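# Load three balls onto a pivoting tray under a cover

## Task

A tray balanced on one pivot sits beneath a transparent cover. Get a ball into every one of the tray's three seats, one per seat. The balls may go in through the chutes in the cover's roof, but release each one only once its lowest point is at or below the rim of the chute; letting go from higher up is penalised. If the load becomes lopsided the tray tilts at once and the balls roll away, so fill it in a balanced way. The balls must stay seated with no robot holding anything in place when the scene is ended.

## Robot and tools

Robots: three identical i2rt Big YAM arms named arm1, arm2 and arm3. Each has six revolute joints, a two-finger gripper and a wrist camera that rides on top of the hand, looking toward the fingertips when joints 1 and 6 are zero and the hand is level. Reach is about 1.0 m from the joint 1 axis. Feet (scene frame, metres; heading in degrees counter-clockwise from +x): arm1 at (+0.53, +0.07, +0.79) heading -175; arm2 at (-0.10, +0.52, +0.80) heading -87; arm3 at (-0.07, -0.50, +0.81) heading +81. Room cameras are cam_high and cam_low; wrist cameras are arm1_cam_wrist, arm2_cam_wrist and arm3_cam_wrist.

Frames: one shared scene frame, origin on the floor, +z up. The hand point is the pinch link, halfway between the fingertips; its z axis runs along the fingers and the fingers separate along its y axis. Camera calibration is given in OpenCV form (K, distortion D, T_world_to_cam, pos_world) and may be off by a few degrees and millimetres; wrist camera poses come from reported joint angles, so they carry extra error.

execute_actions: argument "actions" is a list holding exactly one action or none (empty list = just report state and images). The action is an object keyed by arm name; under each arm put "joints", an object of absolute joint targets by name, not offsets. Names, units and ranges: joint1_rad -2.879 to 2.879 (base yaw; positive is counter-clockwise seen from above; 0 points the arm along its foot's heading); joint2_rad 0 to 3.141 (shoulder; 0 has the upper arm pointing back and roughly level, increasing lifts it up then forward); joint3_rad 0 to 3.019 (elbow; 0 is fully folded, increasing opens it); joint4_rad -1.692 to 1.57 (hand pitch; positive tips fingers up); joint5_rad -1.57 to 1.57 (hand sideways swing; positive toward the arm's right); joint6_rad -2.094 to 2.094 (hand roll; positive clockwise viewed from behind the hand); gripper_m 0 to 0.093, the fingertip gap in metres. Done tolerances: ±0.045, 0.14, 0.09, 0.055, 0.03, 0.035 rad for joints 1 to 6 and ±0.003 m for the gripper. Any joint or arm you omit keeps its previous target and may still be pushing. All motions in an action start together and may finish at different times; joints move at different speeds, so the hand can sweep a wide path. An action lasts at most 15 s. An unknown key or out-of-range number makes the whole call rejected with nothing moving. Optional "cameras": list of camera names, or "all"/null/omitted for all, [] for none; images come back in the order given by the "pictures" line.

wait: "seconds" from 0 to 10; commands nothing new and returns the same state and images.

zoom_image: "camera" (one of the five names) and "region" [x0, y0, x1, y1] in pixels of that camera's latest full 672x504 image, top-left origin, no larger than 504 by 504.

read_manual: optional "section", only "licences"; moves nothing.

finished_scene: "scene" integer 1 to 2, the scene being closed. Irreversible; call it only when all three balls rest in their seats unaided. Its result tells you whether the job succeeded and gives the next task. If resuming from a summary, first send execute_actions with an empty list to learn the current scene and task.

Reading results: joint_positions gives measured angles and gripper gap. joint_status reports how each commanded motion of the last accepted action ended: off_target (stopped short, may still push), contact_stop or time_out (target dropped, joint holds where it stopped, though a timed-out joint may keep a target within 0.375, 0.375, 0.113, 0.225, 0.075, 0.3 rad of its position and keep pushing), not_followed (a self/inter-arm clearance check refused the targets, shown with a "joint command not followed" line and usually a "cause:" line; the gripper part still runs and the arm may retry those targets later). on_its_own lists what this call did not command; "held at" is the held target, not the actual position. To relieve a push, command a joint to its reported position. Joint torques are raw drive outputs with offsets, noise and friction, so treat them as rough. MOTOR HOT appears at 85 °C; at 100 °C an OVER-TEMPERATURE FAULT drops the arm and its gripper until cooled, and keys not at target then read limit_stop_at_motor_heat; resend the target afterwards.

Cautions: the sim keeps running while you think and the robots hold the last command. Arms do not stop on contact and can push hard; avoid sustained pushing, which also heats motors. A hard squeeze between two arms ends the run; the collision check can be too late and ignores fingers, gripper bodies and wrist cameras. Do not knock anything out of the work area. Do not drop balls from above the chute rim, slam, or let things fall. Load the tray so it stays balanced. Loose objects may occasionally get a brief shove. Shorter robot motion is better.

Each tool is called after "Call:" as name(argument=value, ...) on one line, values as JSON.

## Session

Call:
execute_actions(actions=[])

Scene clock: 0.00 s.
Joint torques (N m, as the arm reports them, + toward a larger angle): no reading
Motor temperatures (°C, as the motors report them): arm1=[26 23 27 25 25 24] | arm2=[25 26 23 25 24 24] | arm3=[23 27 27 23 26 26]
arm1.joint_positions: joint1_rad=+0.584 joint2_rad=+0.509 joint3_rad=+1.568 joint4_rad=-1.207 joint5_rad=-0.170 joint6_rad=-0.725 gripper_m=+0.094
arm1.joint_status: not commanded
arm1.hand: x=+0.4200 y=-0.0516 z=+1.4576 quat_wxyz=(-0.050, -0.544, -0.528, +0.650) (m; scene frame)
arm2.joint_positions: joint1_rad=+0.501 joint2_rad=+0.607 joint3_rad=+1.363 joint4_rad=-1.461 joint5_rad=+0.270 joint6_rad=+0.597 gripper_m=+0.095
arm2.joint_status: not commanded
arm2.hand: x=-0.0314 y=+0.3186 z=+1.3146 quat_wxyz=(-0.385, -0.685, -0.582, +0.209) (m; scene frame)
arm3.joint_positions: joint1_rad=+0.539 joint2_rad=+0.368 joint3_rad=+1.445 joint4_rad=-1.192 joint5_rad=+0.301 joint6_rad=+0.385 gripper_m=+0.095
arm3.joint_status: not commanded
arm3.hand: x=-0.0696 y=-0.3776 z=+1.4486 quat_wxyz=(-0.366, +0.453, -0.591, -0.558) (m; scene frame)
pictures: arm1_cam_wrist, arm2_cam_wrist, arm3_cam_wrist, cam_high, cam_low
Images, in order (width x height): arm1_cam_wrist 672x504, arm2_cam_wrist 672x504, arm3_cam_wrist 672x504, cam_high 672x504, cam_low 672x504.

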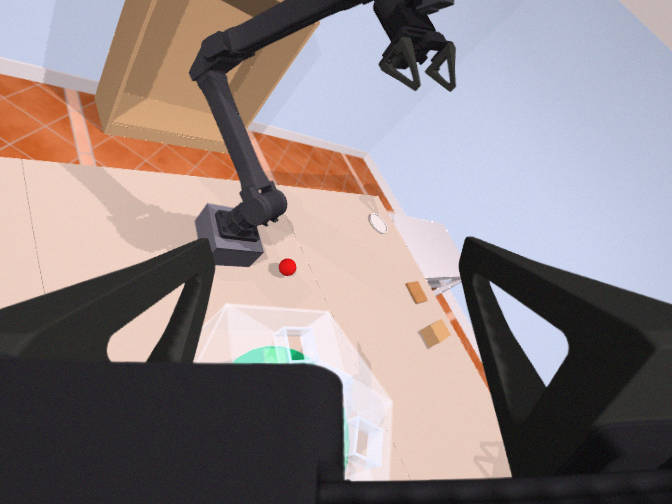

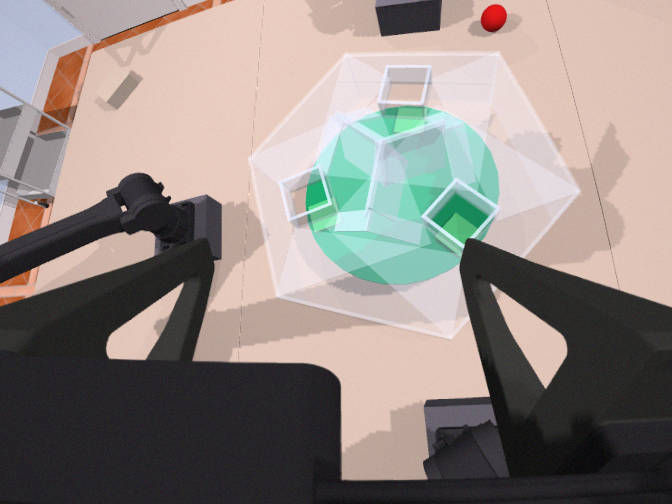

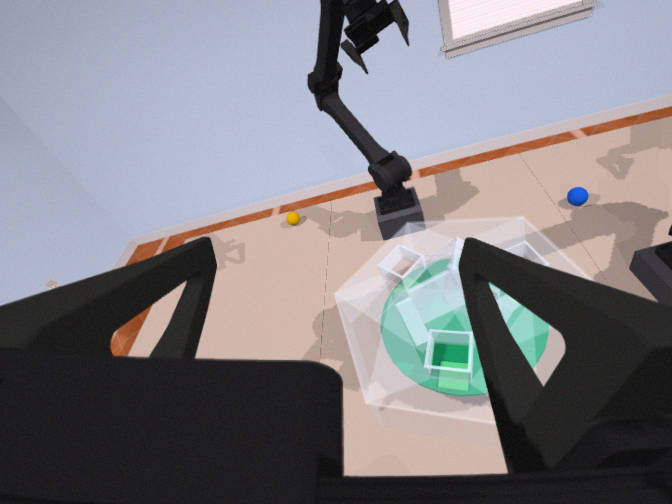

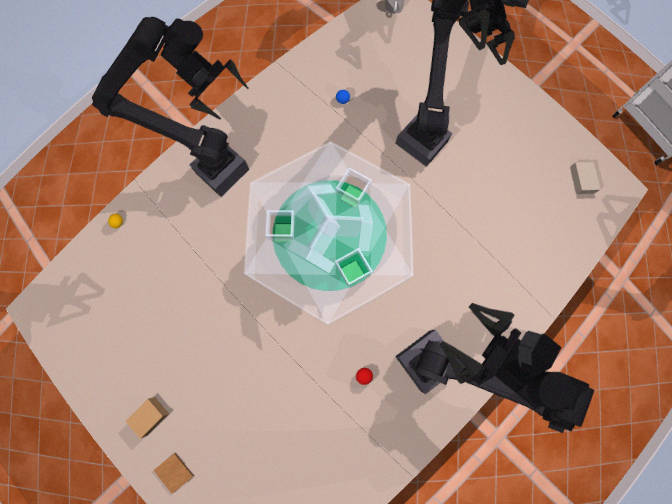

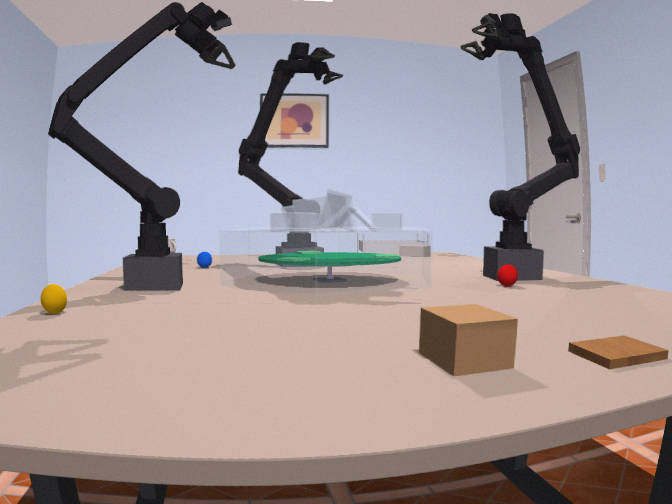

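Call:
zoom_image(camera="cam_high", region=[230, 130, 430, 330])

Call:
zoom_image(camera="cam_low", region=[200, 170, 450, 310])

Region (230, 130, 430, 330) of cam_high's 672x504 image, scaled by 2.520, with more detail than that image has.

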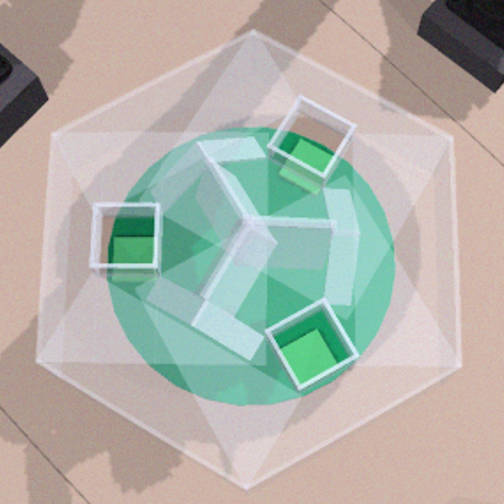

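Region (200, 170, 450, 310) of cam_low's 672x504 image, scaled by 2.016, with more detail than that image has; it fills the top 282 rows of this view, and the rest is white.

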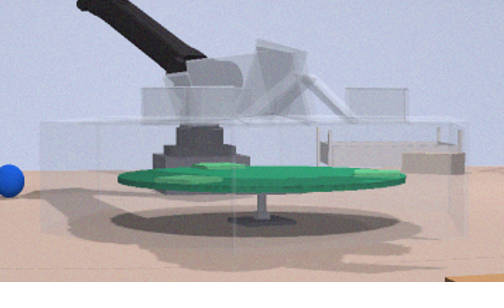

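Call:
execute_actions(actions=[{"arm1":{"joints":{"joint1_rad":-1.378,"joint5_rad":0,"joint6_rad":0}},"arm2":{"joints":{"joint1_rad":-1.93,"joint5_rad":0,"joint6_rad":0}},"arm3":{"joints":{"joint1_rad":1.185,"joint5_rad":0,"joint6_rad":0}}}], cameras=[])

Call:
execute_actions(actions=[{"arm1":{"joints":{"joint2_rad":1.456,"joint3_rad":0.868,"joint4_rad":-0.983}},"arm2":{"joints":{"joint2_rad":1.75,"joint3_rad":1.204,"joint4_rad":-1.025}},"arm3":{"joints":{"joint2_rad":1.057,"joint3_rad":0.472,"joint4_rad":-0.986}}}])

Scene clock: 37.20 s.
Joint torques (N m, as the arm reports them, + toward a larger angle): arm1=[0.19 7.15 7.3  2.47 0.23 0.22] | arm2=[-0.93  1.69 11.04  1.9   0.03 -0.15] | arm3=[-0.41  6.04  7.95  1.9  -0.09 -0.16]
Motor temperatures (°C, as the motors report them): arm1=[26 24 29 25 25 24] | arm2=[25 26 26 25 24 24] | arm3=[23 27 29 23 26 26]
arm1.joint_positions: joint1_rad=-1.369 joint2_rad=+0.509 joint3_rad=+1.568 joint4_rad=-1.207 joint5_rad=-0.003 joint6_rad=-0.011 gripper_m=+0.094
arm1.joint_status: all done
arm1.hand: x=+0.4763 y=+0.2134 z=+1.4575 quat_wxyz=(+0.393, -0.613, +0.446, +0.520) (m; scene frame)
arm2.joint_positions: joint1_rad=-1.925 joint2_rad=+0.607 joint3_rad=+1.363 joint4_rad=-1.461 joint5_rad=+0.001 joint6_rad=+0.013 gripper_m=+0.095
arm2.joint_status: all done
arm2.hand: x=-0.3086 y=+0.5847 z=+1.3083 quat_wxyz=(+0.055, -0.897, +0.143, +0.416) (m; scene frame)
arm3.joint_positions: joint1_rad=+1.180 joint2_rad=+0.368 joint3_rad=+1.445 joint4_rad=-1.192 joint5_rad=+0.003 joint6_rad=+0.016 gripper_m=+0.095
arm3.joint_status: all done
arm3.hand: x=-0.1768 y=-0.4366 z=+1.4461 quat_wxyz=(-0.180, +0.721, -0.208, -0.636) (m; scene frame)
pictures: none
No camera images: the call's "cameras" was empty. Leave "cameras" out to get every camera's image.

Scene clock: 39.00 s.
Joint torques (N m, as the arm reports them, + toward a larger angle): arm1=[ 0.02 -7.58  9.15  0.34  0.23  0.22] | arm2=[ -0.83 -14.82   9.86   0.59   0.03  -0.15] | arm3=[-0.82 -3.94  7.3  -0.37 -0.06 -0.14]
Motor temperatures (°C, as the motors report them): arm1=[26 24 29 25 25 24] | arm2=[25 26 26 25 24 24] | arm3=[23 27 29 23 26 26]
arm1.joint_positions: joint1_rad=-1.369 joint2_rad=+1.435 joint3_rad=+0.844 joint4_rad=-0.981 joint5_rad=-0.003 joint6_rad=-0.011 gripper_m=+0.094
arm1.joint_status: all done
arm1.hand: x=+0.4232 y=+0.4049 z=+0.8420 quat_wxyz=(+0.001, -0.806, +0.592, -0.003) (m; scene frame)
arm2.joint_positions: joint1_rad=-1.925 joint2_rad=+1.758 joint3_rad=+1.190 joint4_rad=-1.035 joint5_rad=+0.001 joint6_rad=+0.013 gripper_m=+0.095
arm2.joint_status: all done
arm2.hand: x=-0.5569 y=+0.6555 z=+0.8420 quat_wxyz=(-0.007, -0.988, +0.155, -0.015) (m; scene frame)
arm3.joint_positions: joint1_rad=+1.180 joint2_rad=+1.065 joint3_rad=+0.477 joint4_rad=-0.982 joint5_rad=+0.003 joint6_rad=+0.016 gripper_m=+0.095
arm3.joint_status: all done
arm3.hand: x=-0.2513 y=-0.3840 z=+0.8441 quat_wxyz=(-0.005, +0.960, -0.280, +0.006) (m; scene frame)
pictures: arm1_cam_wrist, arm2_cam_wrist, arm3_cam_wrist, cam_high, cam_low
camera_calibration (this result's frames):
arm1_cam_wrist: T_world_to_cam=[[0.956732, 0.290906, -0.00609966, -0.515114], [0.237838, -0.769785, 0.592338, -0.280298], [0.167619, -0.56816, -0.805666, 0.958519], [0, 0, 0, 1]] pos_world=[0.398826, 0.478673, 0.935136]
arm2_cam_wrist: T_world_to_cam=[[0.301483, 0.952899, -0.03304, -0.423645], [0.760377, -0.219376, 0.611311, 0.0588703], [0.575269, -0.209423, -0.790701, 1.24294], [0, 0, 0, 1]] pos_world=[-0.632069, 0.676906, 0.93281]
arm3_cam_wrist: T_world_to_cam=[[0.528856, 0.848689, 0.00619011, 0.460778], [0.680675, -0.428493, 0.594201, -0.490039], [0.506945, -0.310033, -0.804293, 0.808592], [0, 0, 0, 1]] pos_world=[-0.320039, -0.350345, 0.938674]
Images, in order (width x height): arm1_cam_wrist 672x504, arm2_cam_wrist 672x504, arm3_cam_wrist 672x504, cam_high 672x504, cam_low 672x504.

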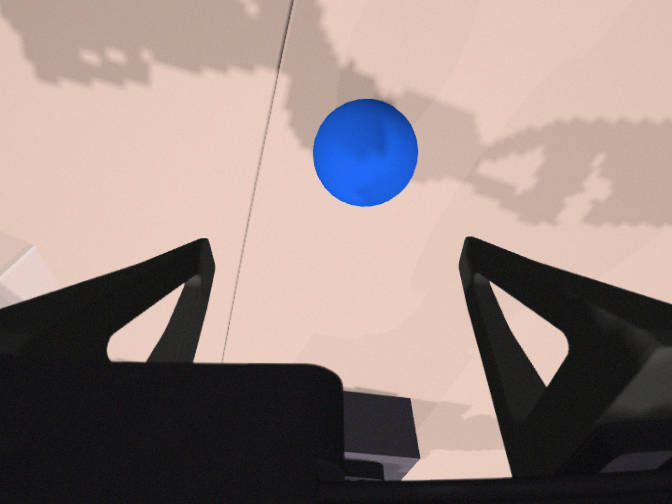

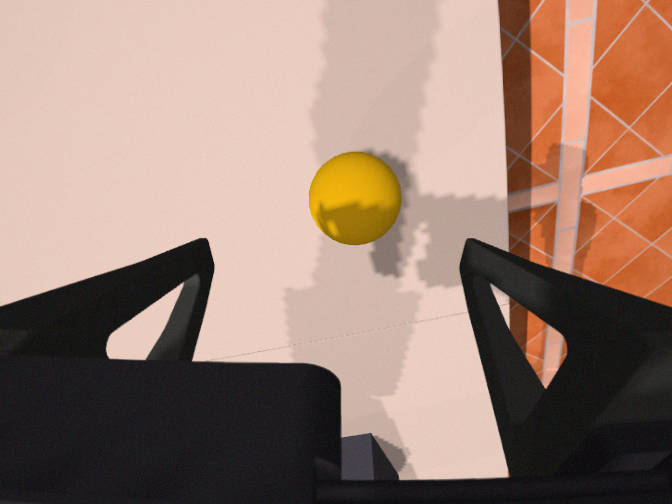

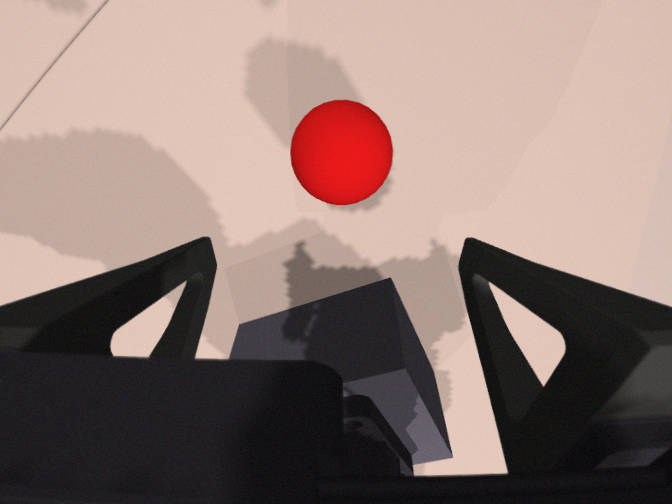

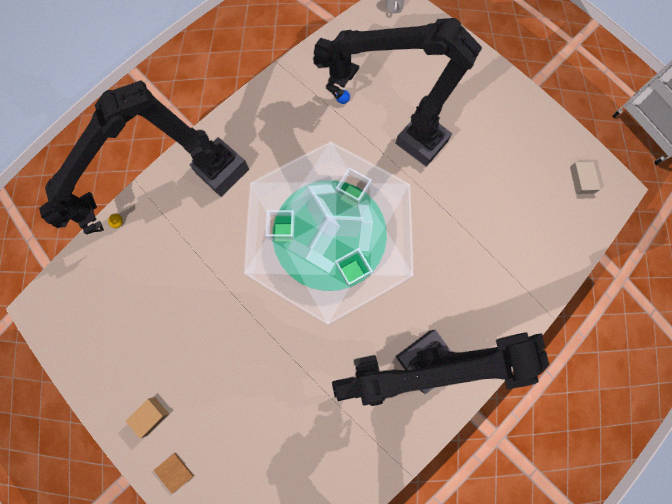

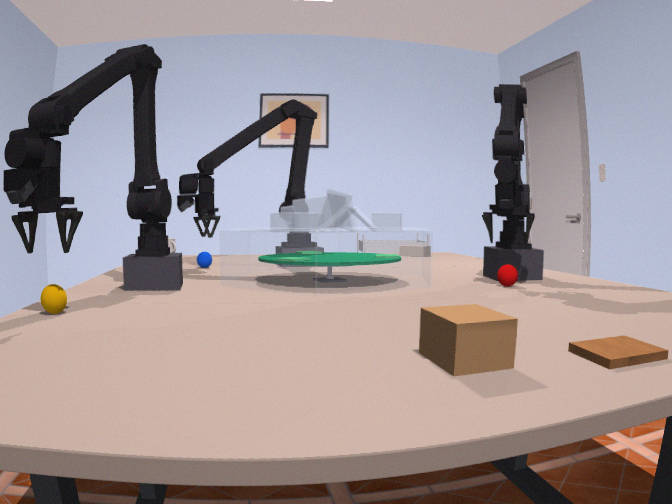

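Call:
execute_actions(actions=[{"arm1":{"joints":{"joint1_rad":-1.425,"joint2_rad":1.65,"joint3_rad":0.775,"joint4_rad":-0.686}},"arm2":{"joints":{"joint1_rad":-1.955,"joint2_rad":1.845,"joint3_rad":1.04,"joint4_rad":-0.74}},"arm3":{"joints":{"joint1_rad":1.16,"joint2_rad":1.388,"joint3_rad":0.362,"joint4_rad":-0.542}}}], cameras=["arm1_cam_wrist","arm2_cam_wrist","arm3_cam_wrist","cam_low"])

Scene clock: 48.97 s.
Joint torques (N m, as the arm reports them, + toward a larger angle): arm1=[  0.35 -11.53   6.2    1.03   0.23   0.21] | arm2=[ -0.51 -15.85   8.64   0.65   0.03  -0.15] | arm3=[-1.53 -4.73  4.52  0.45 -0.05 -0.15]
Motor temperatures (°C, as the motors report them): arm1=[26 24 30 25 25 24] | arm2=[25 27 26 25 24 24] | arm3=[23 27 29 23 26 26]
arm1.joint_positions: joint1_rad=-1.421 joint2_rad=+1.654 joint3_rad=+0.766 joint4_rad=-0.699 joint5_rad=-0.003 joint6_rad=-0.010 gripper_m=+0.094
arm1.joint_status: all done
arm1.hand: x=+0.4410 y=+0.4126 z=+0.7458 quat_wxyz=(-0.004, -0.790, +0.613, -0.009) (m; scene frame)
arm2.joint_positions: joint1_rad=-1.953 joint2_rad=+1.861 joint3_rad=+1.019 joint4_rad=-0.752 joint5_rad=+0.001 joint6_rad=+0.013 gripper_m=+0.095
arm2.joint_status: all done
arm2.hand: x=-0.5249 y=+0.6577 z=+0.7458 quat_wxyz=(-0.007, -0.986, +0.168, -0.012) (m; scene frame)
arm3.joint_positions: joint1_rad=+1.168 joint2_rad=+1.390 joint3_rad=+0.363 joint4_rad=-0.559 joint5_rad=+0.003 joint6_rad=+0.016 gripper_m=+0.095
arm3.joint_status: all done
arm3.hand: x=-0.2476 y=-0.3823 z=+0.7498 quat_wxyz=(-0.002, +0.958, -0.286, +0.014) (m; scene frame)
pictures: arm1_cam_wrist, arm2_cam_wrist, arm3_cam_wrist, cam_low
camera_calibration (this result's frames):
arm1_cam_wrist: T_world_to_cam=[[0.970673, 0.240329, -0.00599959, -0.520295], [0.194903, -0.772102, 0.604873, -0.211091], [0.140736, -0.588303, -0.796299, 0.895586], [0, 0, 0, 1]] pos_world=[0.420137, 0.488935, 0.837716]
arm2_cam_wrist: T_world_to_cam=[[0.327754, 0.944184, -0.0330805, -0.419028], [0.757958, -0.241884, 0.605799, 0.111439], [0.563984, -0.223626, -0.79493, 1.15551], [0, 0, 0, 1]] pos_world=[-0.59882, 0.680998, 0.837182]
arm3_cam_wrist: T_world_to_cam=[[0.538895, 0.842349, 0.00639584, 0.457845], [0.66738, -0.431567, 0.606921, -0.449792], [0.513999, -0.322798, -0.794736, 0.721072], [0, 0, 0, 1]] pos_world=[-0.317178, -0.34702, 0.843122]
Images, in order (width x height): arm1_cam_wrist 672x504, arm2_cam_wrist 672x504, arm3_cam_wrist 672x504, cam_low 672x504.

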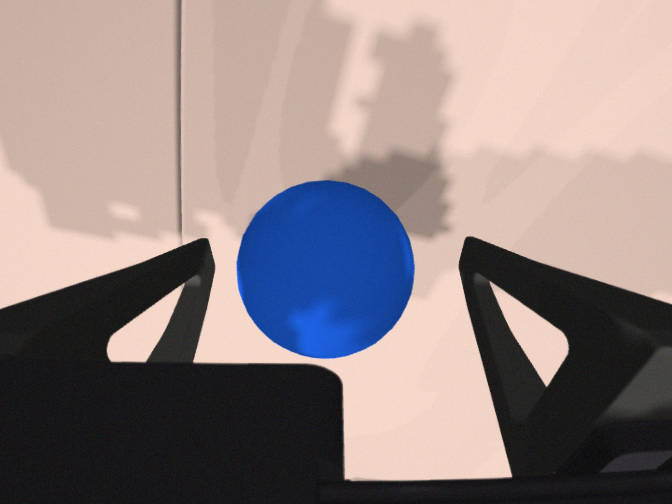

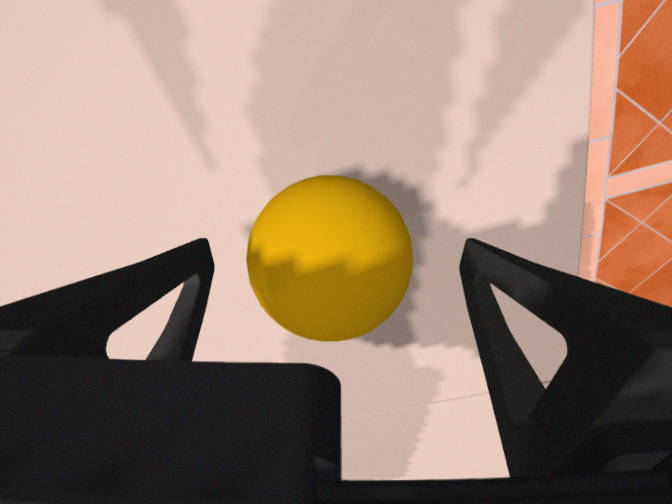

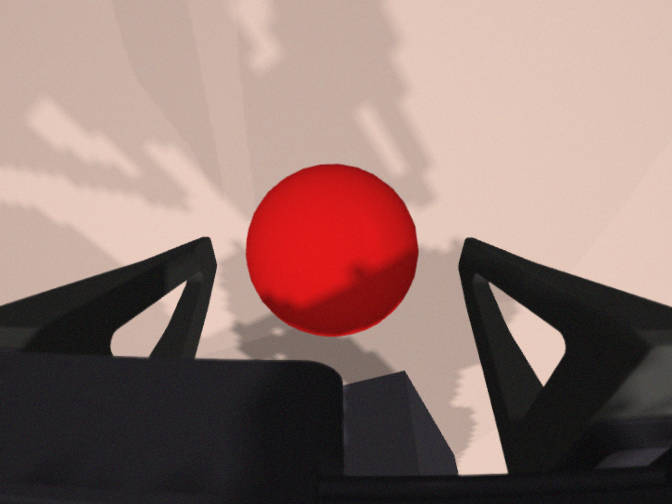

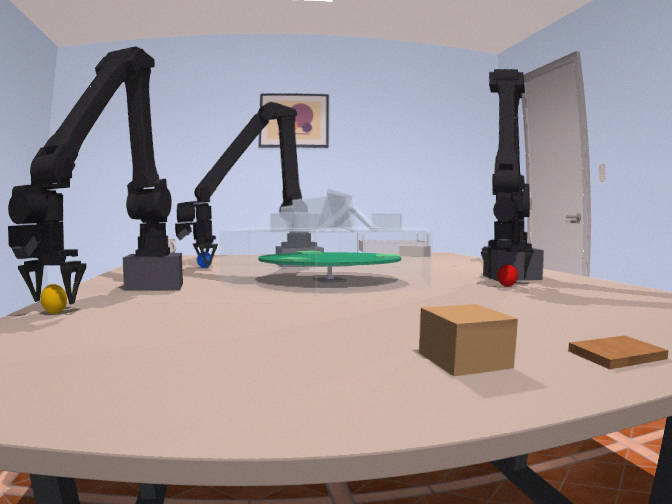

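Call:
execute_actions(actions=[{"arm2":{"joints":{"joint2_rad":1.868,"joint4_rad":-0.70}},"arm3":{"joints":{"joint2_rad":1.41,"joint4_rad":-0.50}}}], cameras=["arm2_cam_wrist","arm3_cam_wrist"])

Call:
execute_actions(actions=[{"arm1":{"joints":{"gripper_m":0.045}},"arm2":{"joints":{"gripper_m":0.045}},"arm3":{"joints":{"gripper_m":0.045}}}], cameras=["arm2_cam_wrist","arm3_cam_wrist"])

Scene clock: 56.23 s.
Joint torques (N m, as the arm reports them, + toward a larger angle): arm1=[  0.34 -11.31   6.19   1.03   0.23   0.22] | arm2=[ -0.57 -13.81   8.82   0.76   0.03  -0.15] | arm3=[-1.82 -4.25  4.6   0.47 -0.08 -0.16]
Motor temperatures (°C, as the motors report them): arm1=[26 24 30 25 25 24] | arm2=[25 27 25 25 24 24] | arm3=[23 27 29 23 26 26]
arm1.joint_positions: joint1_rad=-1.421 joint2_rad=+1.654 joint3_rad=+0.766 joint4_rad=-0.699 joint5_rad=-0.003 joint6_rad=-0.010 gripper_m=+0.094
arm1.joint_status: not commanded
arm1.hand: x=+0.4410 y=+0.4126 z=+0.7458 quat_wxyz=(-0.004, -0.790, +0.613, -0.009) (m; scene frame)
arm2.joint_positions: joint1_rad=-1.953 joint2_rad=+1.861 joint3_rad=+1.019 joint4_rad=-0.713 joint5_rad=+0.001 joint6_rad=+0.013 gripper_m=+0.095
arm2.joint_status: all done
arm2.hand: x=-0.5341 y=+0.6608 z=+0.7458 quat_wxyz=(-0.004, -0.986, +0.168, +0.008) (m; scene frame)
arm3.joint_positions: joint1_rad=+1.168 joint2_rad=+1.403 joint3_rad=+0.363 joint4_rad=-0.517 joint5_rad=+0.003 joint6_rad=+0.016 gripper_m=+0.095
arm3.joint_status: all done
arm3.hand: x=-0.2543 y=-0.3781 z=+0.7472 quat_wxyz=(-0.006, +0.958, -0.286, +0.000) (m; scene frame)
pictures: arm2_cam_wrist, arm3_cam_wrist
camera_calibration (this result's frames):
arm2_cam_wrist: T_world_to_cam=[[0.326915, 0.944463, -0.0334037, -0.419337], [0.779819, -0.249621, 0.574084, 0.1596], [0.533863, -0.213725, -0.818115, 1.15598], [0, 0, 0, 1]] pos_world=[-0.604507, 0.68295, 0.840094]
arm3_cam_wrist: T_world_to_cam=[[0.538819, 0.842398, 0.00624839, 0.457987], [0.682274, -0.440726, 0.58332, -0.423988], [0.494141, -0.310041, -0.812219, 0.736668], [0, 0, 0, 1]] pos_world=[-0.321514, -0.344273, 0.842794]
Images, in order (width x height): arm2_cam_wrist 672x504, arm3_cam_wrist 672x504.

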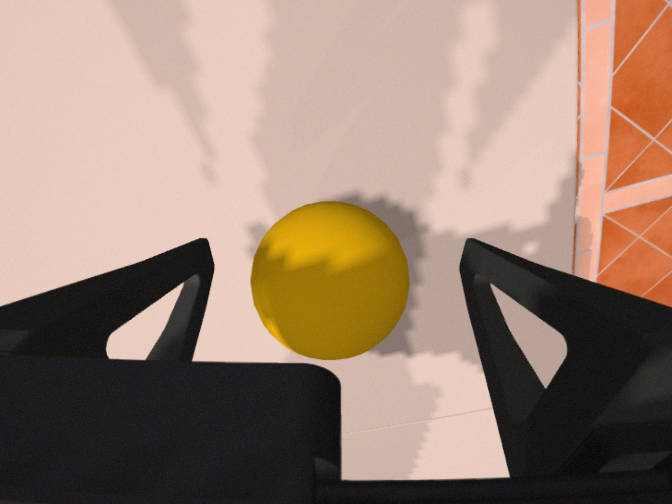

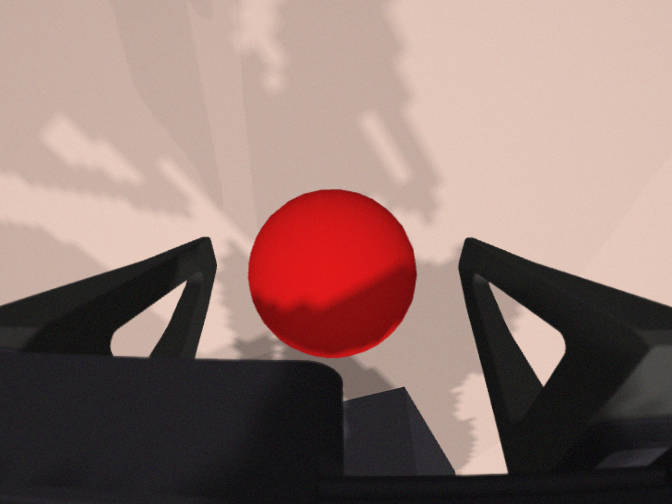

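Scene clock: 56.83 s.
Joint torques (N m, as the arm reports them, + toward a larger angle): arm1=[  0.21 -11.27   6.18   1.01   0.21   0.21] | arm2=[ -0.57 -13.84   8.8    0.71   0.05  -0.14] | arm3=[-1.97 -3.85  4.54  0.79 -0.05 -0.15]
Motor temperatures (°C, as the motors report them): arm1=[26 24 30 25 25 24] | arm2=[25 27 25 25 24 24] | arm3=[23 27 29 23 26 26]
arm1.joint_positions: joint1_rad=-1.422 joint2_rad=+1.654 joint3_rad=+0.766 joint4_rad=-0.699 joint5_rad=-0.002 joint6_rad=-0.010 gripper_m=+0.055
arm1.joint_status: gripper_m off_target (ended at +0.055, target +0.045)
arm1.hand: x=+0.4411 y=+0.4127 z=+0.7458 quat_wxyz=(-0.004, -0.790, +0.613, -0.009) (m; scene frame)
arm2.joint_positions: joint1_rad=-1.953 joint2_rad=+1.861 joint3_rad=+1.019 joint4_rad=-0.711 joint5_rad=+0.000 joint6_rad=+0.012 gripper_m=+0.055
arm2.joint_status: gripper_m off_target (ended at +0.055, target +0.045)
arm2.hand: x=-0.5344 y=+0.6608 z=+0.7458 quat_wxyz=(-0.004, -0.986, +0.168, +0.008) (m; scene frame)
arm3.joint_positions: joint1_rad=+1.168 joint2_rad=+1.403 joint3_rad=+0.363 joint4_rad=-0.517 joint5_rad=+0.001 joint6_rad=+0.015 gripper_m=+0.056
arm3.joint_status: gripper_m off_target (ended at +0.056, target +0.045)
arm3.hand: x=-0.2543 y=-0.3783 z=+0.7471 quat_wxyz=(-0.006, +0.958, -0.286, +0.000) (m; scene frame)
pictures: arm2_cam_wrist, arm3_cam_wrist
camera_calibration (this result's frames):
arm2_cam_wrist: T_world_to_cam=[[0.32615, 0.9447, -0.0341633, -0.419202], [0.780773, -0.248829, 0.57313, 0.160527], [0.532936, -0.2136, -0.818752, 1.15604], [0, 0, 0, 1]] pos_world=[-0.604707, 0.682895, 0.840185]
arm3_cam_wrist: T_world_to_cam=[[0.538499, 0.842613, 0.00473116, 0.459296], [0.682726, -0.439595, 0.583644, -0.423642], [0.493866, -0.311062, -0.811996, 0.73589], [0, 0, 0, 1]] pos_world=[-0.32153, -0.344333, 0.842623]
Images, in order (width x height): arm2_cam_wrist 672x504, arm3_cam_wrist 672x504.

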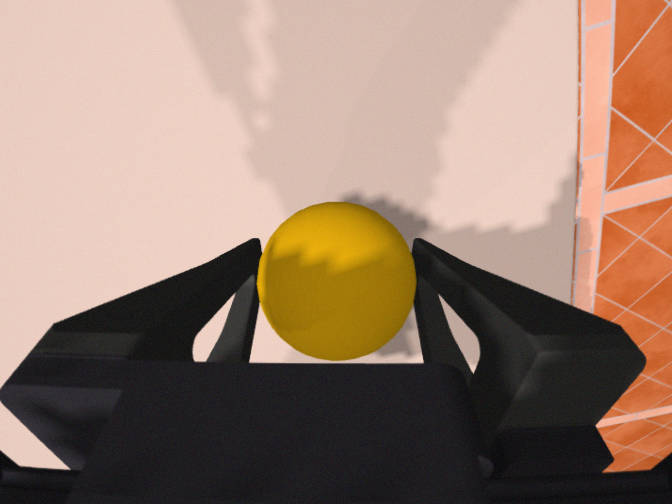

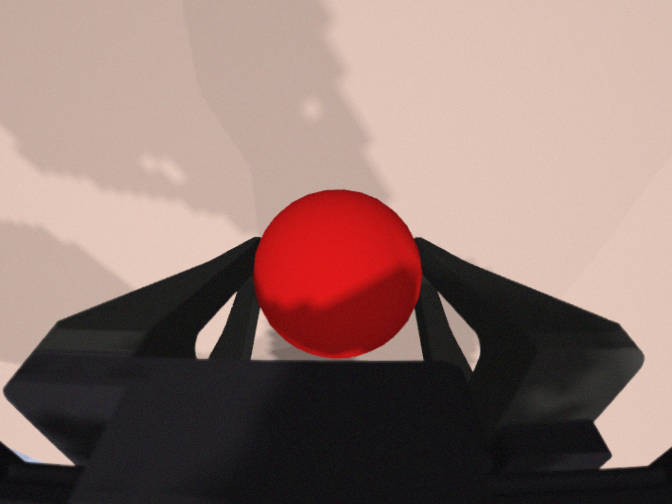

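Call:
execute_actions(actions=[{"arm1":{"joints":{"joint2_rad":1.359,"joint3_rad":1.2,"joint4_rad":-1.392}},"arm2":{"joints":{"joint2_rad":1.32,"joint3_rad":1.14,"joint4_rad":-1.367}},"arm3":{"joints":{"joint2_rad":1.383,"joint3_rad":1.16,"joint4_rad":-1.338}}}], cameras=[])

Call:
execute_actions(actions=[{"arm1":{"joints":{"joint1_rad":-0.133}},"arm2":{"joints":{"joint1_rad":-0.117}},"arm3":{"joints":{"joint1_rad":0.095}}}])

Scene clock: 70.33 s.
Joint torques (N m, as the arm reports them, + toward a larger angle): arm1=[ 0.43 -8.75 10.02 -0.08  0.21  0.21] | arm2=[-0.54 -9.32 12.97 -0.33  0.06 -0.14] | arm3=[-1.84 -9.14 14.05 -0.78 -0.04 -0.13]
Motor temperatures (°C, as the motors report them): arm1=[26 24 30 25 25 24] | arm2=[25 27 26 25 24 24] | arm3=[23 27 29 23 26 26]
arm1.joint_positions: joint1_rad=-1.422 joint2_rad=+1.348 joint3_rad=+1.184 joint4_rad=-1.380 joint5_rad=-0.002 joint6_rad=-0.010 gripper_m=+0.055
arm1.joint_status: all done
arm1.hand: x=+0.4321 y=+0.4422 z=+0.9925 quat_wxyz=(+0.010, -0.790, +0.613, +0.008) (m; scene frame)
arm2.joint_positions: joint1_rad=-1.953 joint2_rad=+1.317 joint3_rad=+1.103 joint4_rad=-1.358 joint5_rad=+0.000 joint6_rad=+0.012 gripper_m=+0.055
arm2.joint_status: all done
arm2.hand: x=-0.4504 y=+0.6352 z=+0.9903 quat_wxyz=(-0.005, -0.986, +0.168, +0.000) (m; scene frame)
arm3.joint_positions: joint1_rad=+1.168 joint2_rad=+1.394 joint3_rad=+1.100 joint4_rad=-1.322 joint5_rad=+0.001 joint6_rad=+0.015 gripper_m=+0.056
arm3.joint_status: all done
arm3.hand: x=-0.3876 y=-0.2963 z=+0.9646 quat_wxyz=(+0.002, +0.958, -0.286, +0.028) (m; scene frame)
pictures: none
No camera images: the call's "cameras" was empty. Leave "cameras" out to get every camera's image.

Scene clock: 72.23 s.
Joint torques (N m, as the arm reports them, + toward a larger angle): arm1=[ 0.75 -9.37 10.03 -0.1   0.15  0.2 ] | arm2=[-0.51 -9.7  13.07 -0.34  0.08 -0.14] | arm3=[-0.81 -8.93 14.16 -1.02 -0.04 -0.14]
Motor temperatures (°C, as the motors report them): arm1=[26 24 30 25 25 24] | arm2=[25 27 26 25 24 24] | arm3=[23 27 29 23 26 26]
arm1.joint_positions: joint1_rad=-0.132 joint2_rad=+1.352 joint3_rad=+1.184 joint4_rad=-1.380 joint5_rad=+0.000 joint6_rad=-0.009 gripper_m=+0.055
arm1.joint_status: all done
arm1.hand: x=+0.1364 y=+0.0817 z=+0.9892 quat_wxyz=(+0.000, -1.000, +0.016, +0.008) (m; scene frame)
arm2.joint_positions: joint1_rad=-0.113 joint2_rad=+1.325 joint3_rad=+1.103 joint4_rad=-1.358 joint5_rad=+0.000 joint6_rad=+0.012 gripper_m=+0.055
arm2.joint_status: all done
arm2.hand: x=-0.1250 y=+0.1524 z=+0.9919 quat_wxyz=(+0.000, -0.731, -0.683, +0.001) (m; scene frame)
arm3.joint_positions: joint1_rad=+0.092 joint2_rad=+1.394 joint3_rad=+1.100 joint4_rad=-1.322 joint5_rad=+0.001 joint6_rad=+0.014 gripper_m=+0.056
arm3.joint_status: all done
arm3.hand: x=-0.0432 y=-0.1227 z=+0.9698 quat_wxyz=(+0.010, +0.677, -0.736, +0.020) (m; scene frame)
pictures: arm1_cam_wrist, arm2_cam_wrist, arm3_cam_wrist, cam_high, cam_low
camera_calibration (this result's frames):
arm1_cam_wrist: T_world_to_cam=[[0.0401753, 0.99913, -0.0111776, -0.0736456], [0.816732, -0.0263925, 0.576413, -0.672092], [0.575617, -0.0322867, -0.817082, 0.853398], [0, 0, 0, 1]] pos_world=[0.0606482, 0.0833967, 1.08388]
arm2_cam_wrist: T_world_to_cam=[[-0.997778, 0.0628557, -0.0221046, -0.107112], [0.0381432, 0.810862, 0.583992, -0.691763], [0.0546311, 0.581852, -0.811458, 0.842606], [0, 0, 0, 1]] pos_world=[-0.126521, 0.0773855, 1.08536]
arm3_cam_wrist: T_world_to_cam=[[0.997312, -0.0726939, 0.00923779, 0.0323271], [-0.0627737, -0.782489, 0.619492, -0.694444], [-0.0378048, -0.618406, -0.784949, 0.805104], [0, 0, 0, 1]] pos_world=[-0.0453962, -0.0431634, 1.06187]
Images, in order (width x height): arm1_cam_wrist 672x504, arm2_cam_wrist 672x504, arm3_cam_wrist 672x504, cam_high 672x504, cam_low 672x504.

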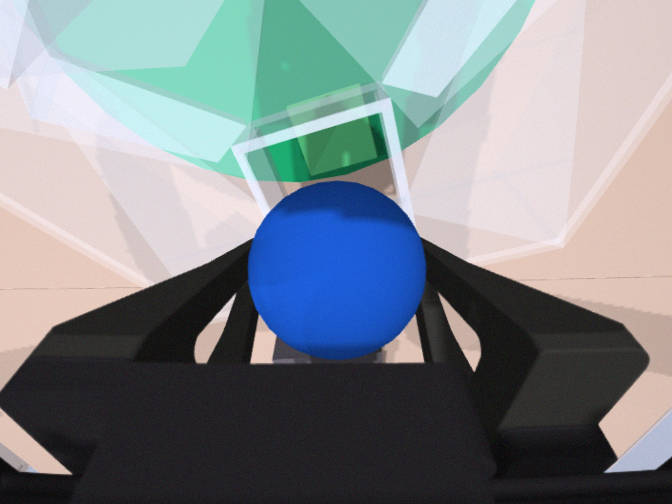

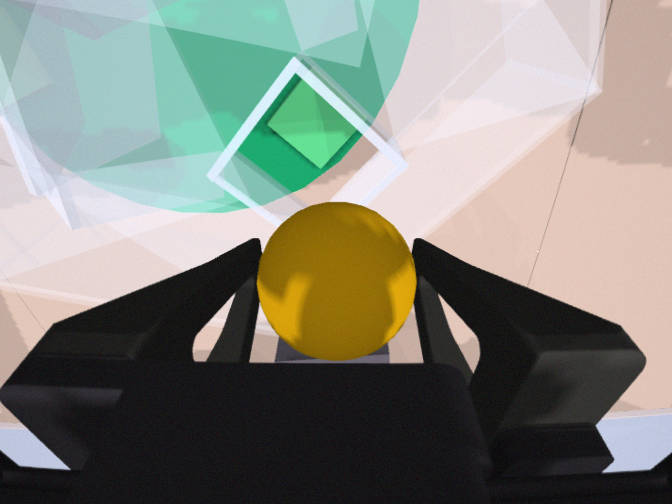

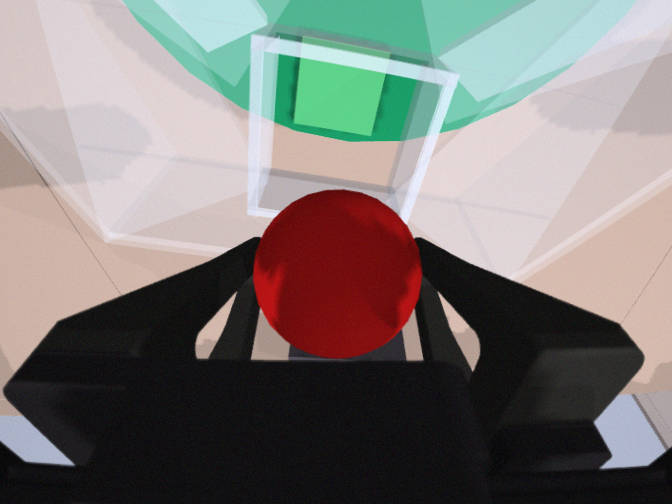

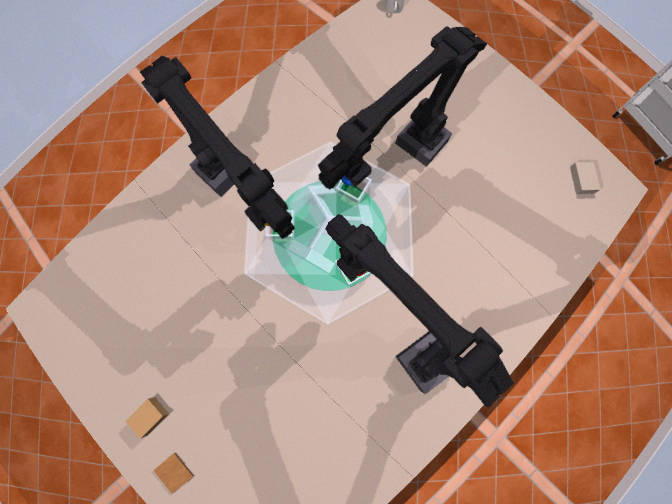

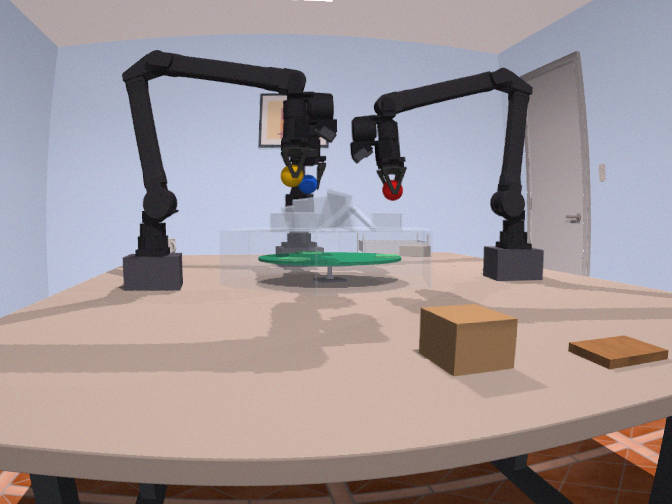

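Call:
execute_actions(actions=[{"arm1":{"joints":{"joint2_rad":1.385,"joint3_rad":1.075,"joint4_rad":-1.245}},"arm2":{"joints":{"joint1_rad":-0.072,"joint2_rad":1.372,"joint3_rad":1.025,"joint4_rad":-1.19}},"arm3":{"joints":{"joint1_rad":0.085,"joint2_rad":1.425,"joint3_rad":1.06,"joint4_rad":-1.187}}}], cameras=["arm1_cam_wrist","arm2_cam_wrist","arm3_cam_wrist","cam_low"])

Scene clock: 85.63 s.
Joint torques (N m, as the arm reports them, + toward a larger angle): arm1=[ 0.68 -9.69  9.58  1.03  0.15  0.2 ] | arm2=[ -0.51 -10.64  11.27   0.69   0.08  -0.14] | arm3=[-1.61 -9.24  8.66  0.47 -0.03 -0.17]
Motor temperatures (°C, as the motors report them): arm1=[26 24 31 25 25 24] | arm2=[25 27 27 25 24 24] | arm3=[23 28 33 23 26 26]
arm1.joint_positions: joint1_rad=-0.132 joint2_rad=+1.382 joint3_rad=+1.059 joint4_rad=-1.258 joint5_rad=+0.000 joint6_rad=-0.009 gripper_m=+0.055
arm1.joint_status: all done
arm1.hand: x=+0.1479 y=+0.0812 z=+0.9319 quat_wxyz=(-0.001, -1.000, +0.016, -0.009) (m; scene frame)
arm2.joint_positions: joint1_rad=-0.073 joint2_rad=+1.383 joint3_rad=+1.004 joint4_rad=-1.201 joint5_rad=+0.000 joint6_rad=+0.012 gripper_m=+0.055
arm2.joint_status: all done
arm2.hand: x=-0.1104 y=+0.1471 z=+0.9353 quat_wxyz=(+0.000, -0.717, -0.697, +0.001) (m; scene frame)
arm3.joint_positions: joint1_rad=+0.092 joint2_rad=+1.433 joint3_rad=+1.061 joint4_rad=-1.204 joint5_rad=+0.001 joint6_rad=+0.014 gripper_m=+0.056
arm3.joint_status: all done
arm3.hand: x=-0.0417 y=-0.1074 z=+0.9412 quat_wxyz=(-0.005, +0.677, -0.736, +0.006) (m; scene frame)
pictures: arm1_cam_wrist, arm2_cam_wrist, arm3_cam_wrist, cam_low
camera_calibration (this result's frames):
arm1_cam_wrist: T_world_to_cam=[[0.0405448, 0.999115, -0.0112083, -0.0742807], [0.796712, -0.0255574, 0.603818, -0.671104], [0.602997, -0.0334115, -0.797043, 0.777356], [0, 0, 0, 1]] pos_world=[0.0689451, 0.0830359, 1.02398]
arm2_cam_wrist: T_world_to_cam=[[-0.999512, 0.0225091, -0.0216621, -0.0881329], [0.00557444, 0.810803, 0.585293, -0.659799], [0.0307381, 0.584887, -0.810532, 0.79491], [0, 0, 0, 1]] pos_world=[-0.108846, 0.0720181, 1.02857]
arm3_cam_wrist: T_world_to_cam=[[0.997326, -0.0725084, 0.0090939, 0.0324095], [-0.0640162, -0.806865, 0.587256, -0.637046], [-0.0352435, -0.586268, -0.80935, 0.818666], [0, 0, 0, 1]] pos_world=[-0.0442514, -0.0317026, 1.0364]
Images, in order (width x height): arm1_cam_wrist 672x504, arm2_cam_wrist 672x504, arm3_cam_wrist 672x504, cam_low 672x504.

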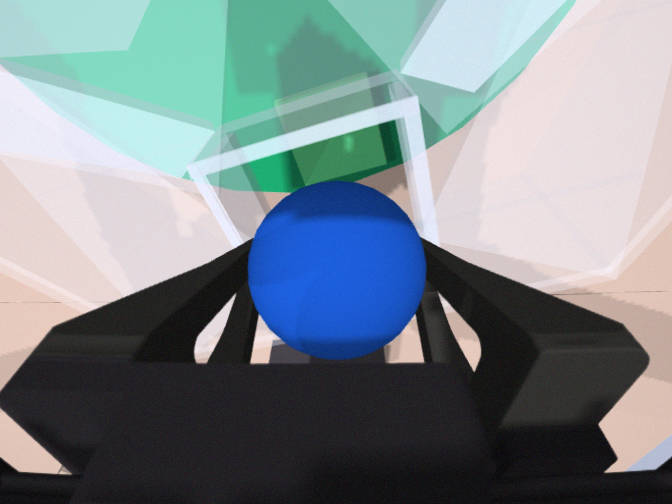

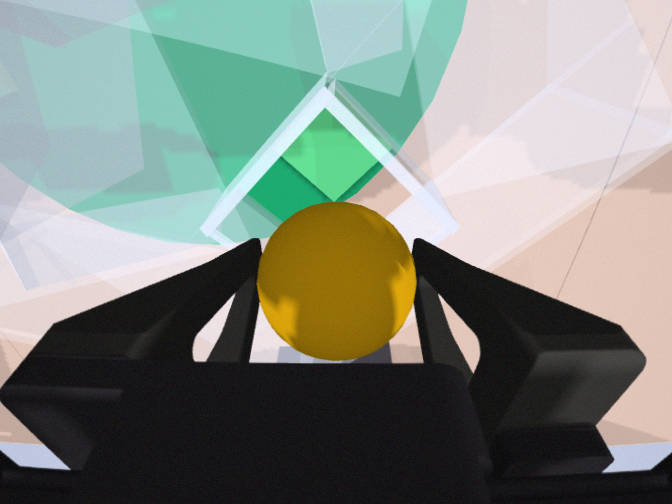

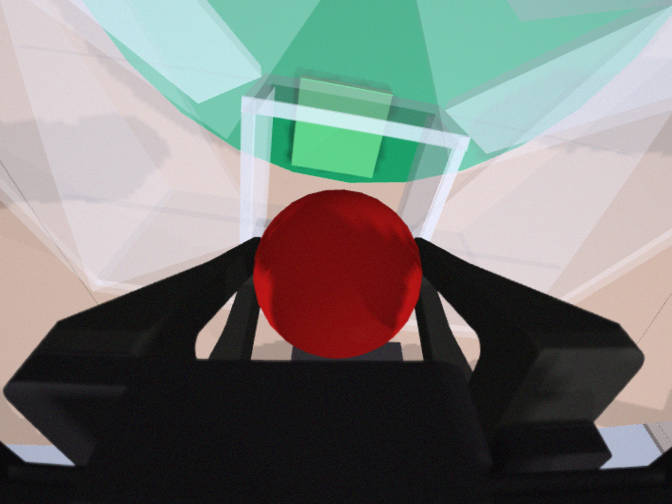

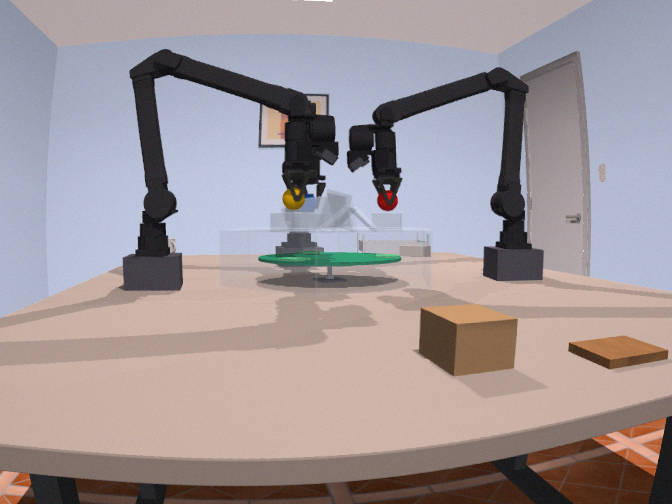

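Call:
execute_actions(actions=[{"arm1":{"joints":{"joint3_rad":1.025,"joint4_rad":-1.17}},"arm2":{"joints":{"joint3_rad":0.968,"joint4_rad":-1.107}},"arm3":{"joints":{"joint3_rad":1.003,"joint4_rad":-1.105}}}], cameras=["arm1_cam_wrist","arm2_cam_wrist","arm3_cam_wrist","cam_low"])

Call:
zoom_image(camera="cam_low", region=[250, 160, 430, 250])

Scene clock: 98.93 s.
Joint torques (N m, as the arm reports them, + toward a larger angle): arm1=[ 0.7  -9.64  9.04  1.16  0.15  0.2 ] | arm2=[ -0.49 -10.52  10.58   0.88   0.08  -0.14] | arm3=[-1.74 -9.    8.59  0.35 -0.07 -0.1 ]
Motor temperatures (°C, as the motors report them): arm1=[26 24 31 25 25 24] | arm2=[25 27 27 25 24 24] | arm3=[23 28 32 23 26 26]
arm1.joint_positions: joint1_rad=-0.132 joint2_rad=+1.382 joint3_rad=+1.015 joint4_rad=-1.184 joint5_rad=+0.000 joint6_rad=-0.009 gripper_m=+0.055
arm1.joint_status: all done
arm1.hand: x=+0.1463 y=+0.0813 z=+0.9162 quat_wxyz=(+0.000, -1.000, +0.016, +0.006) (m; scene frame)
arm2.joint_positions: joint1_rad=-0.073 joint2_rad=+1.383 joint3_rad=+0.954 joint4_rad=-1.120 joint5_rad=+0.000 joint6_rad=+0.012 gripper_m=+0.055
arm2.joint_status: all done
arm2.hand: x=-0.1105 y=+0.1466 z=+0.9179 quat_wxyz=(-0.011, -0.717, -0.697, +0.012) (m; scene frame)
arm3.joint_positions: joint1_rad=+0.092 joint2_rad=+1.433 joint3_rad=+1.003 joint4_rad=-1.123 joint5_rad=+0.001 joint6_rad=+0.014 gripper_m=+0.056
arm3.joint_status: all done
arm3.hand: x=-0.0416 y=-0.1106 z=+0.9206 quat_wxyz=(-0.013, +0.677, -0.736, -0.002) (m; scene frame)
pictures: arm1_cam_wrist, arm2_cam_wrist, arm3_cam_wrist, cam_low
camera_calibration (this result's frames):
arm1_cam_wrist: T_world_to_cam=[[0.0402168, 0.999128, -0.0111817, -0.0744312], [0.814529, -0.0263006, 0.579526, -0.64059], [0.578727, -0.0324145, -0.814877, 0.785588], [0, 0, 0, 1]] pos_world=[0.0701317, 0.0829829, 1.01056]
arm2_cam_wrist: T_world_to_cam=[[-0.999524, 0.0217555, -0.0218702, -0.0882409], [0.00580373, 0.828923, 0.559332, -0.628015], [0.0302973, 0.558939, -0.828655, 0.801525], [0, 0, 0, 1]] pos_world=[-0.108838, 0.0744917, 1.01353]
arm3_cam_wrist: T_world_to_cam=[[0.997335, -0.0724028, 0.0090171, 0.0323849], [-0.0646626, -0.819864, 0.568895, -0.612036], [-0.0337967, -0.567961, -0.822361, 0.814177], [0, 0, 0, 1]] pos_world=[-0.0443579, -0.037021, 1.01744]
Images, in order (width x height): arm1_cam_wrist 672x504, arm2_cam_wrist 672x504, arm3_cam_wrist 672x504, cam_low 672x504.

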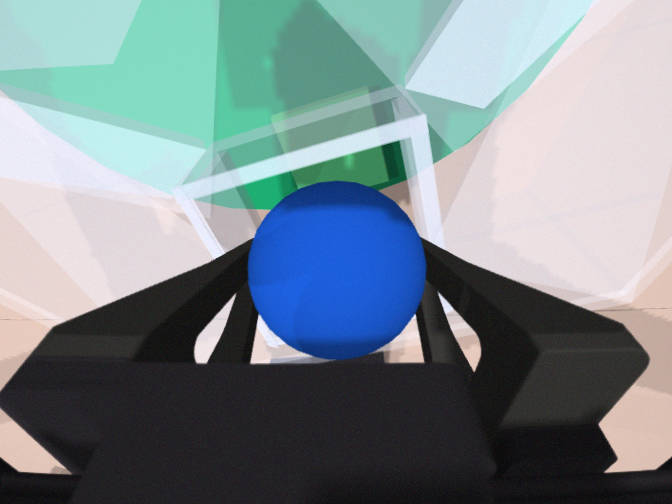

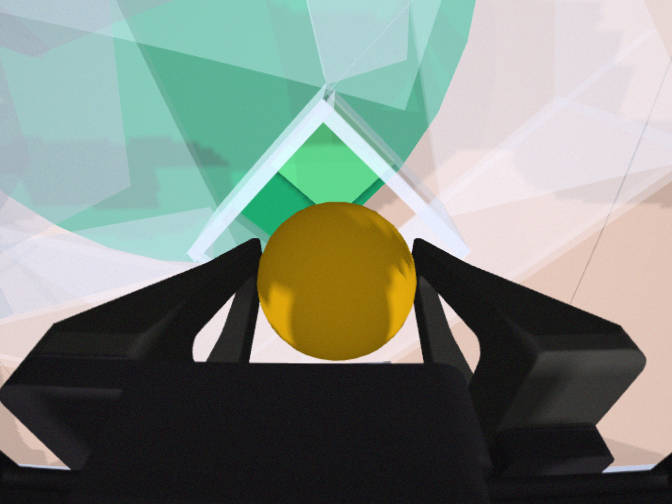

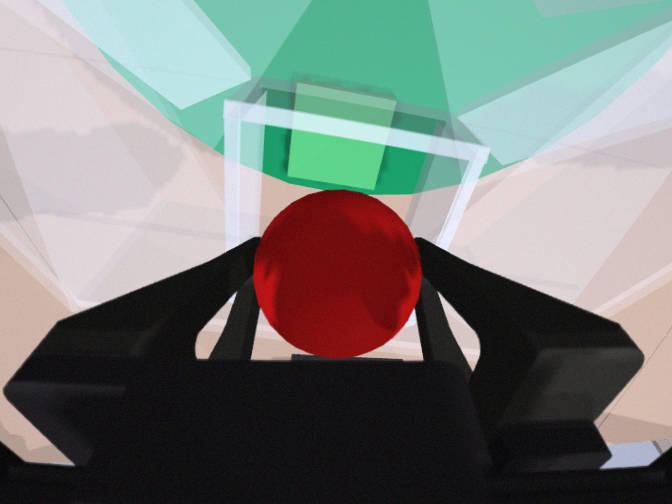

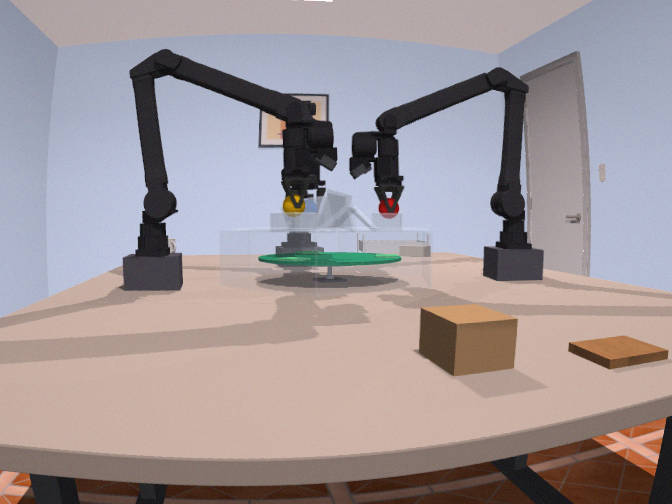

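Region (250, 160, 430, 250) of cam_low's 672x504 image, scaled by 2.800, with more detail than that image has.

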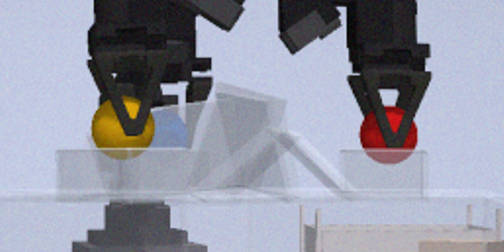

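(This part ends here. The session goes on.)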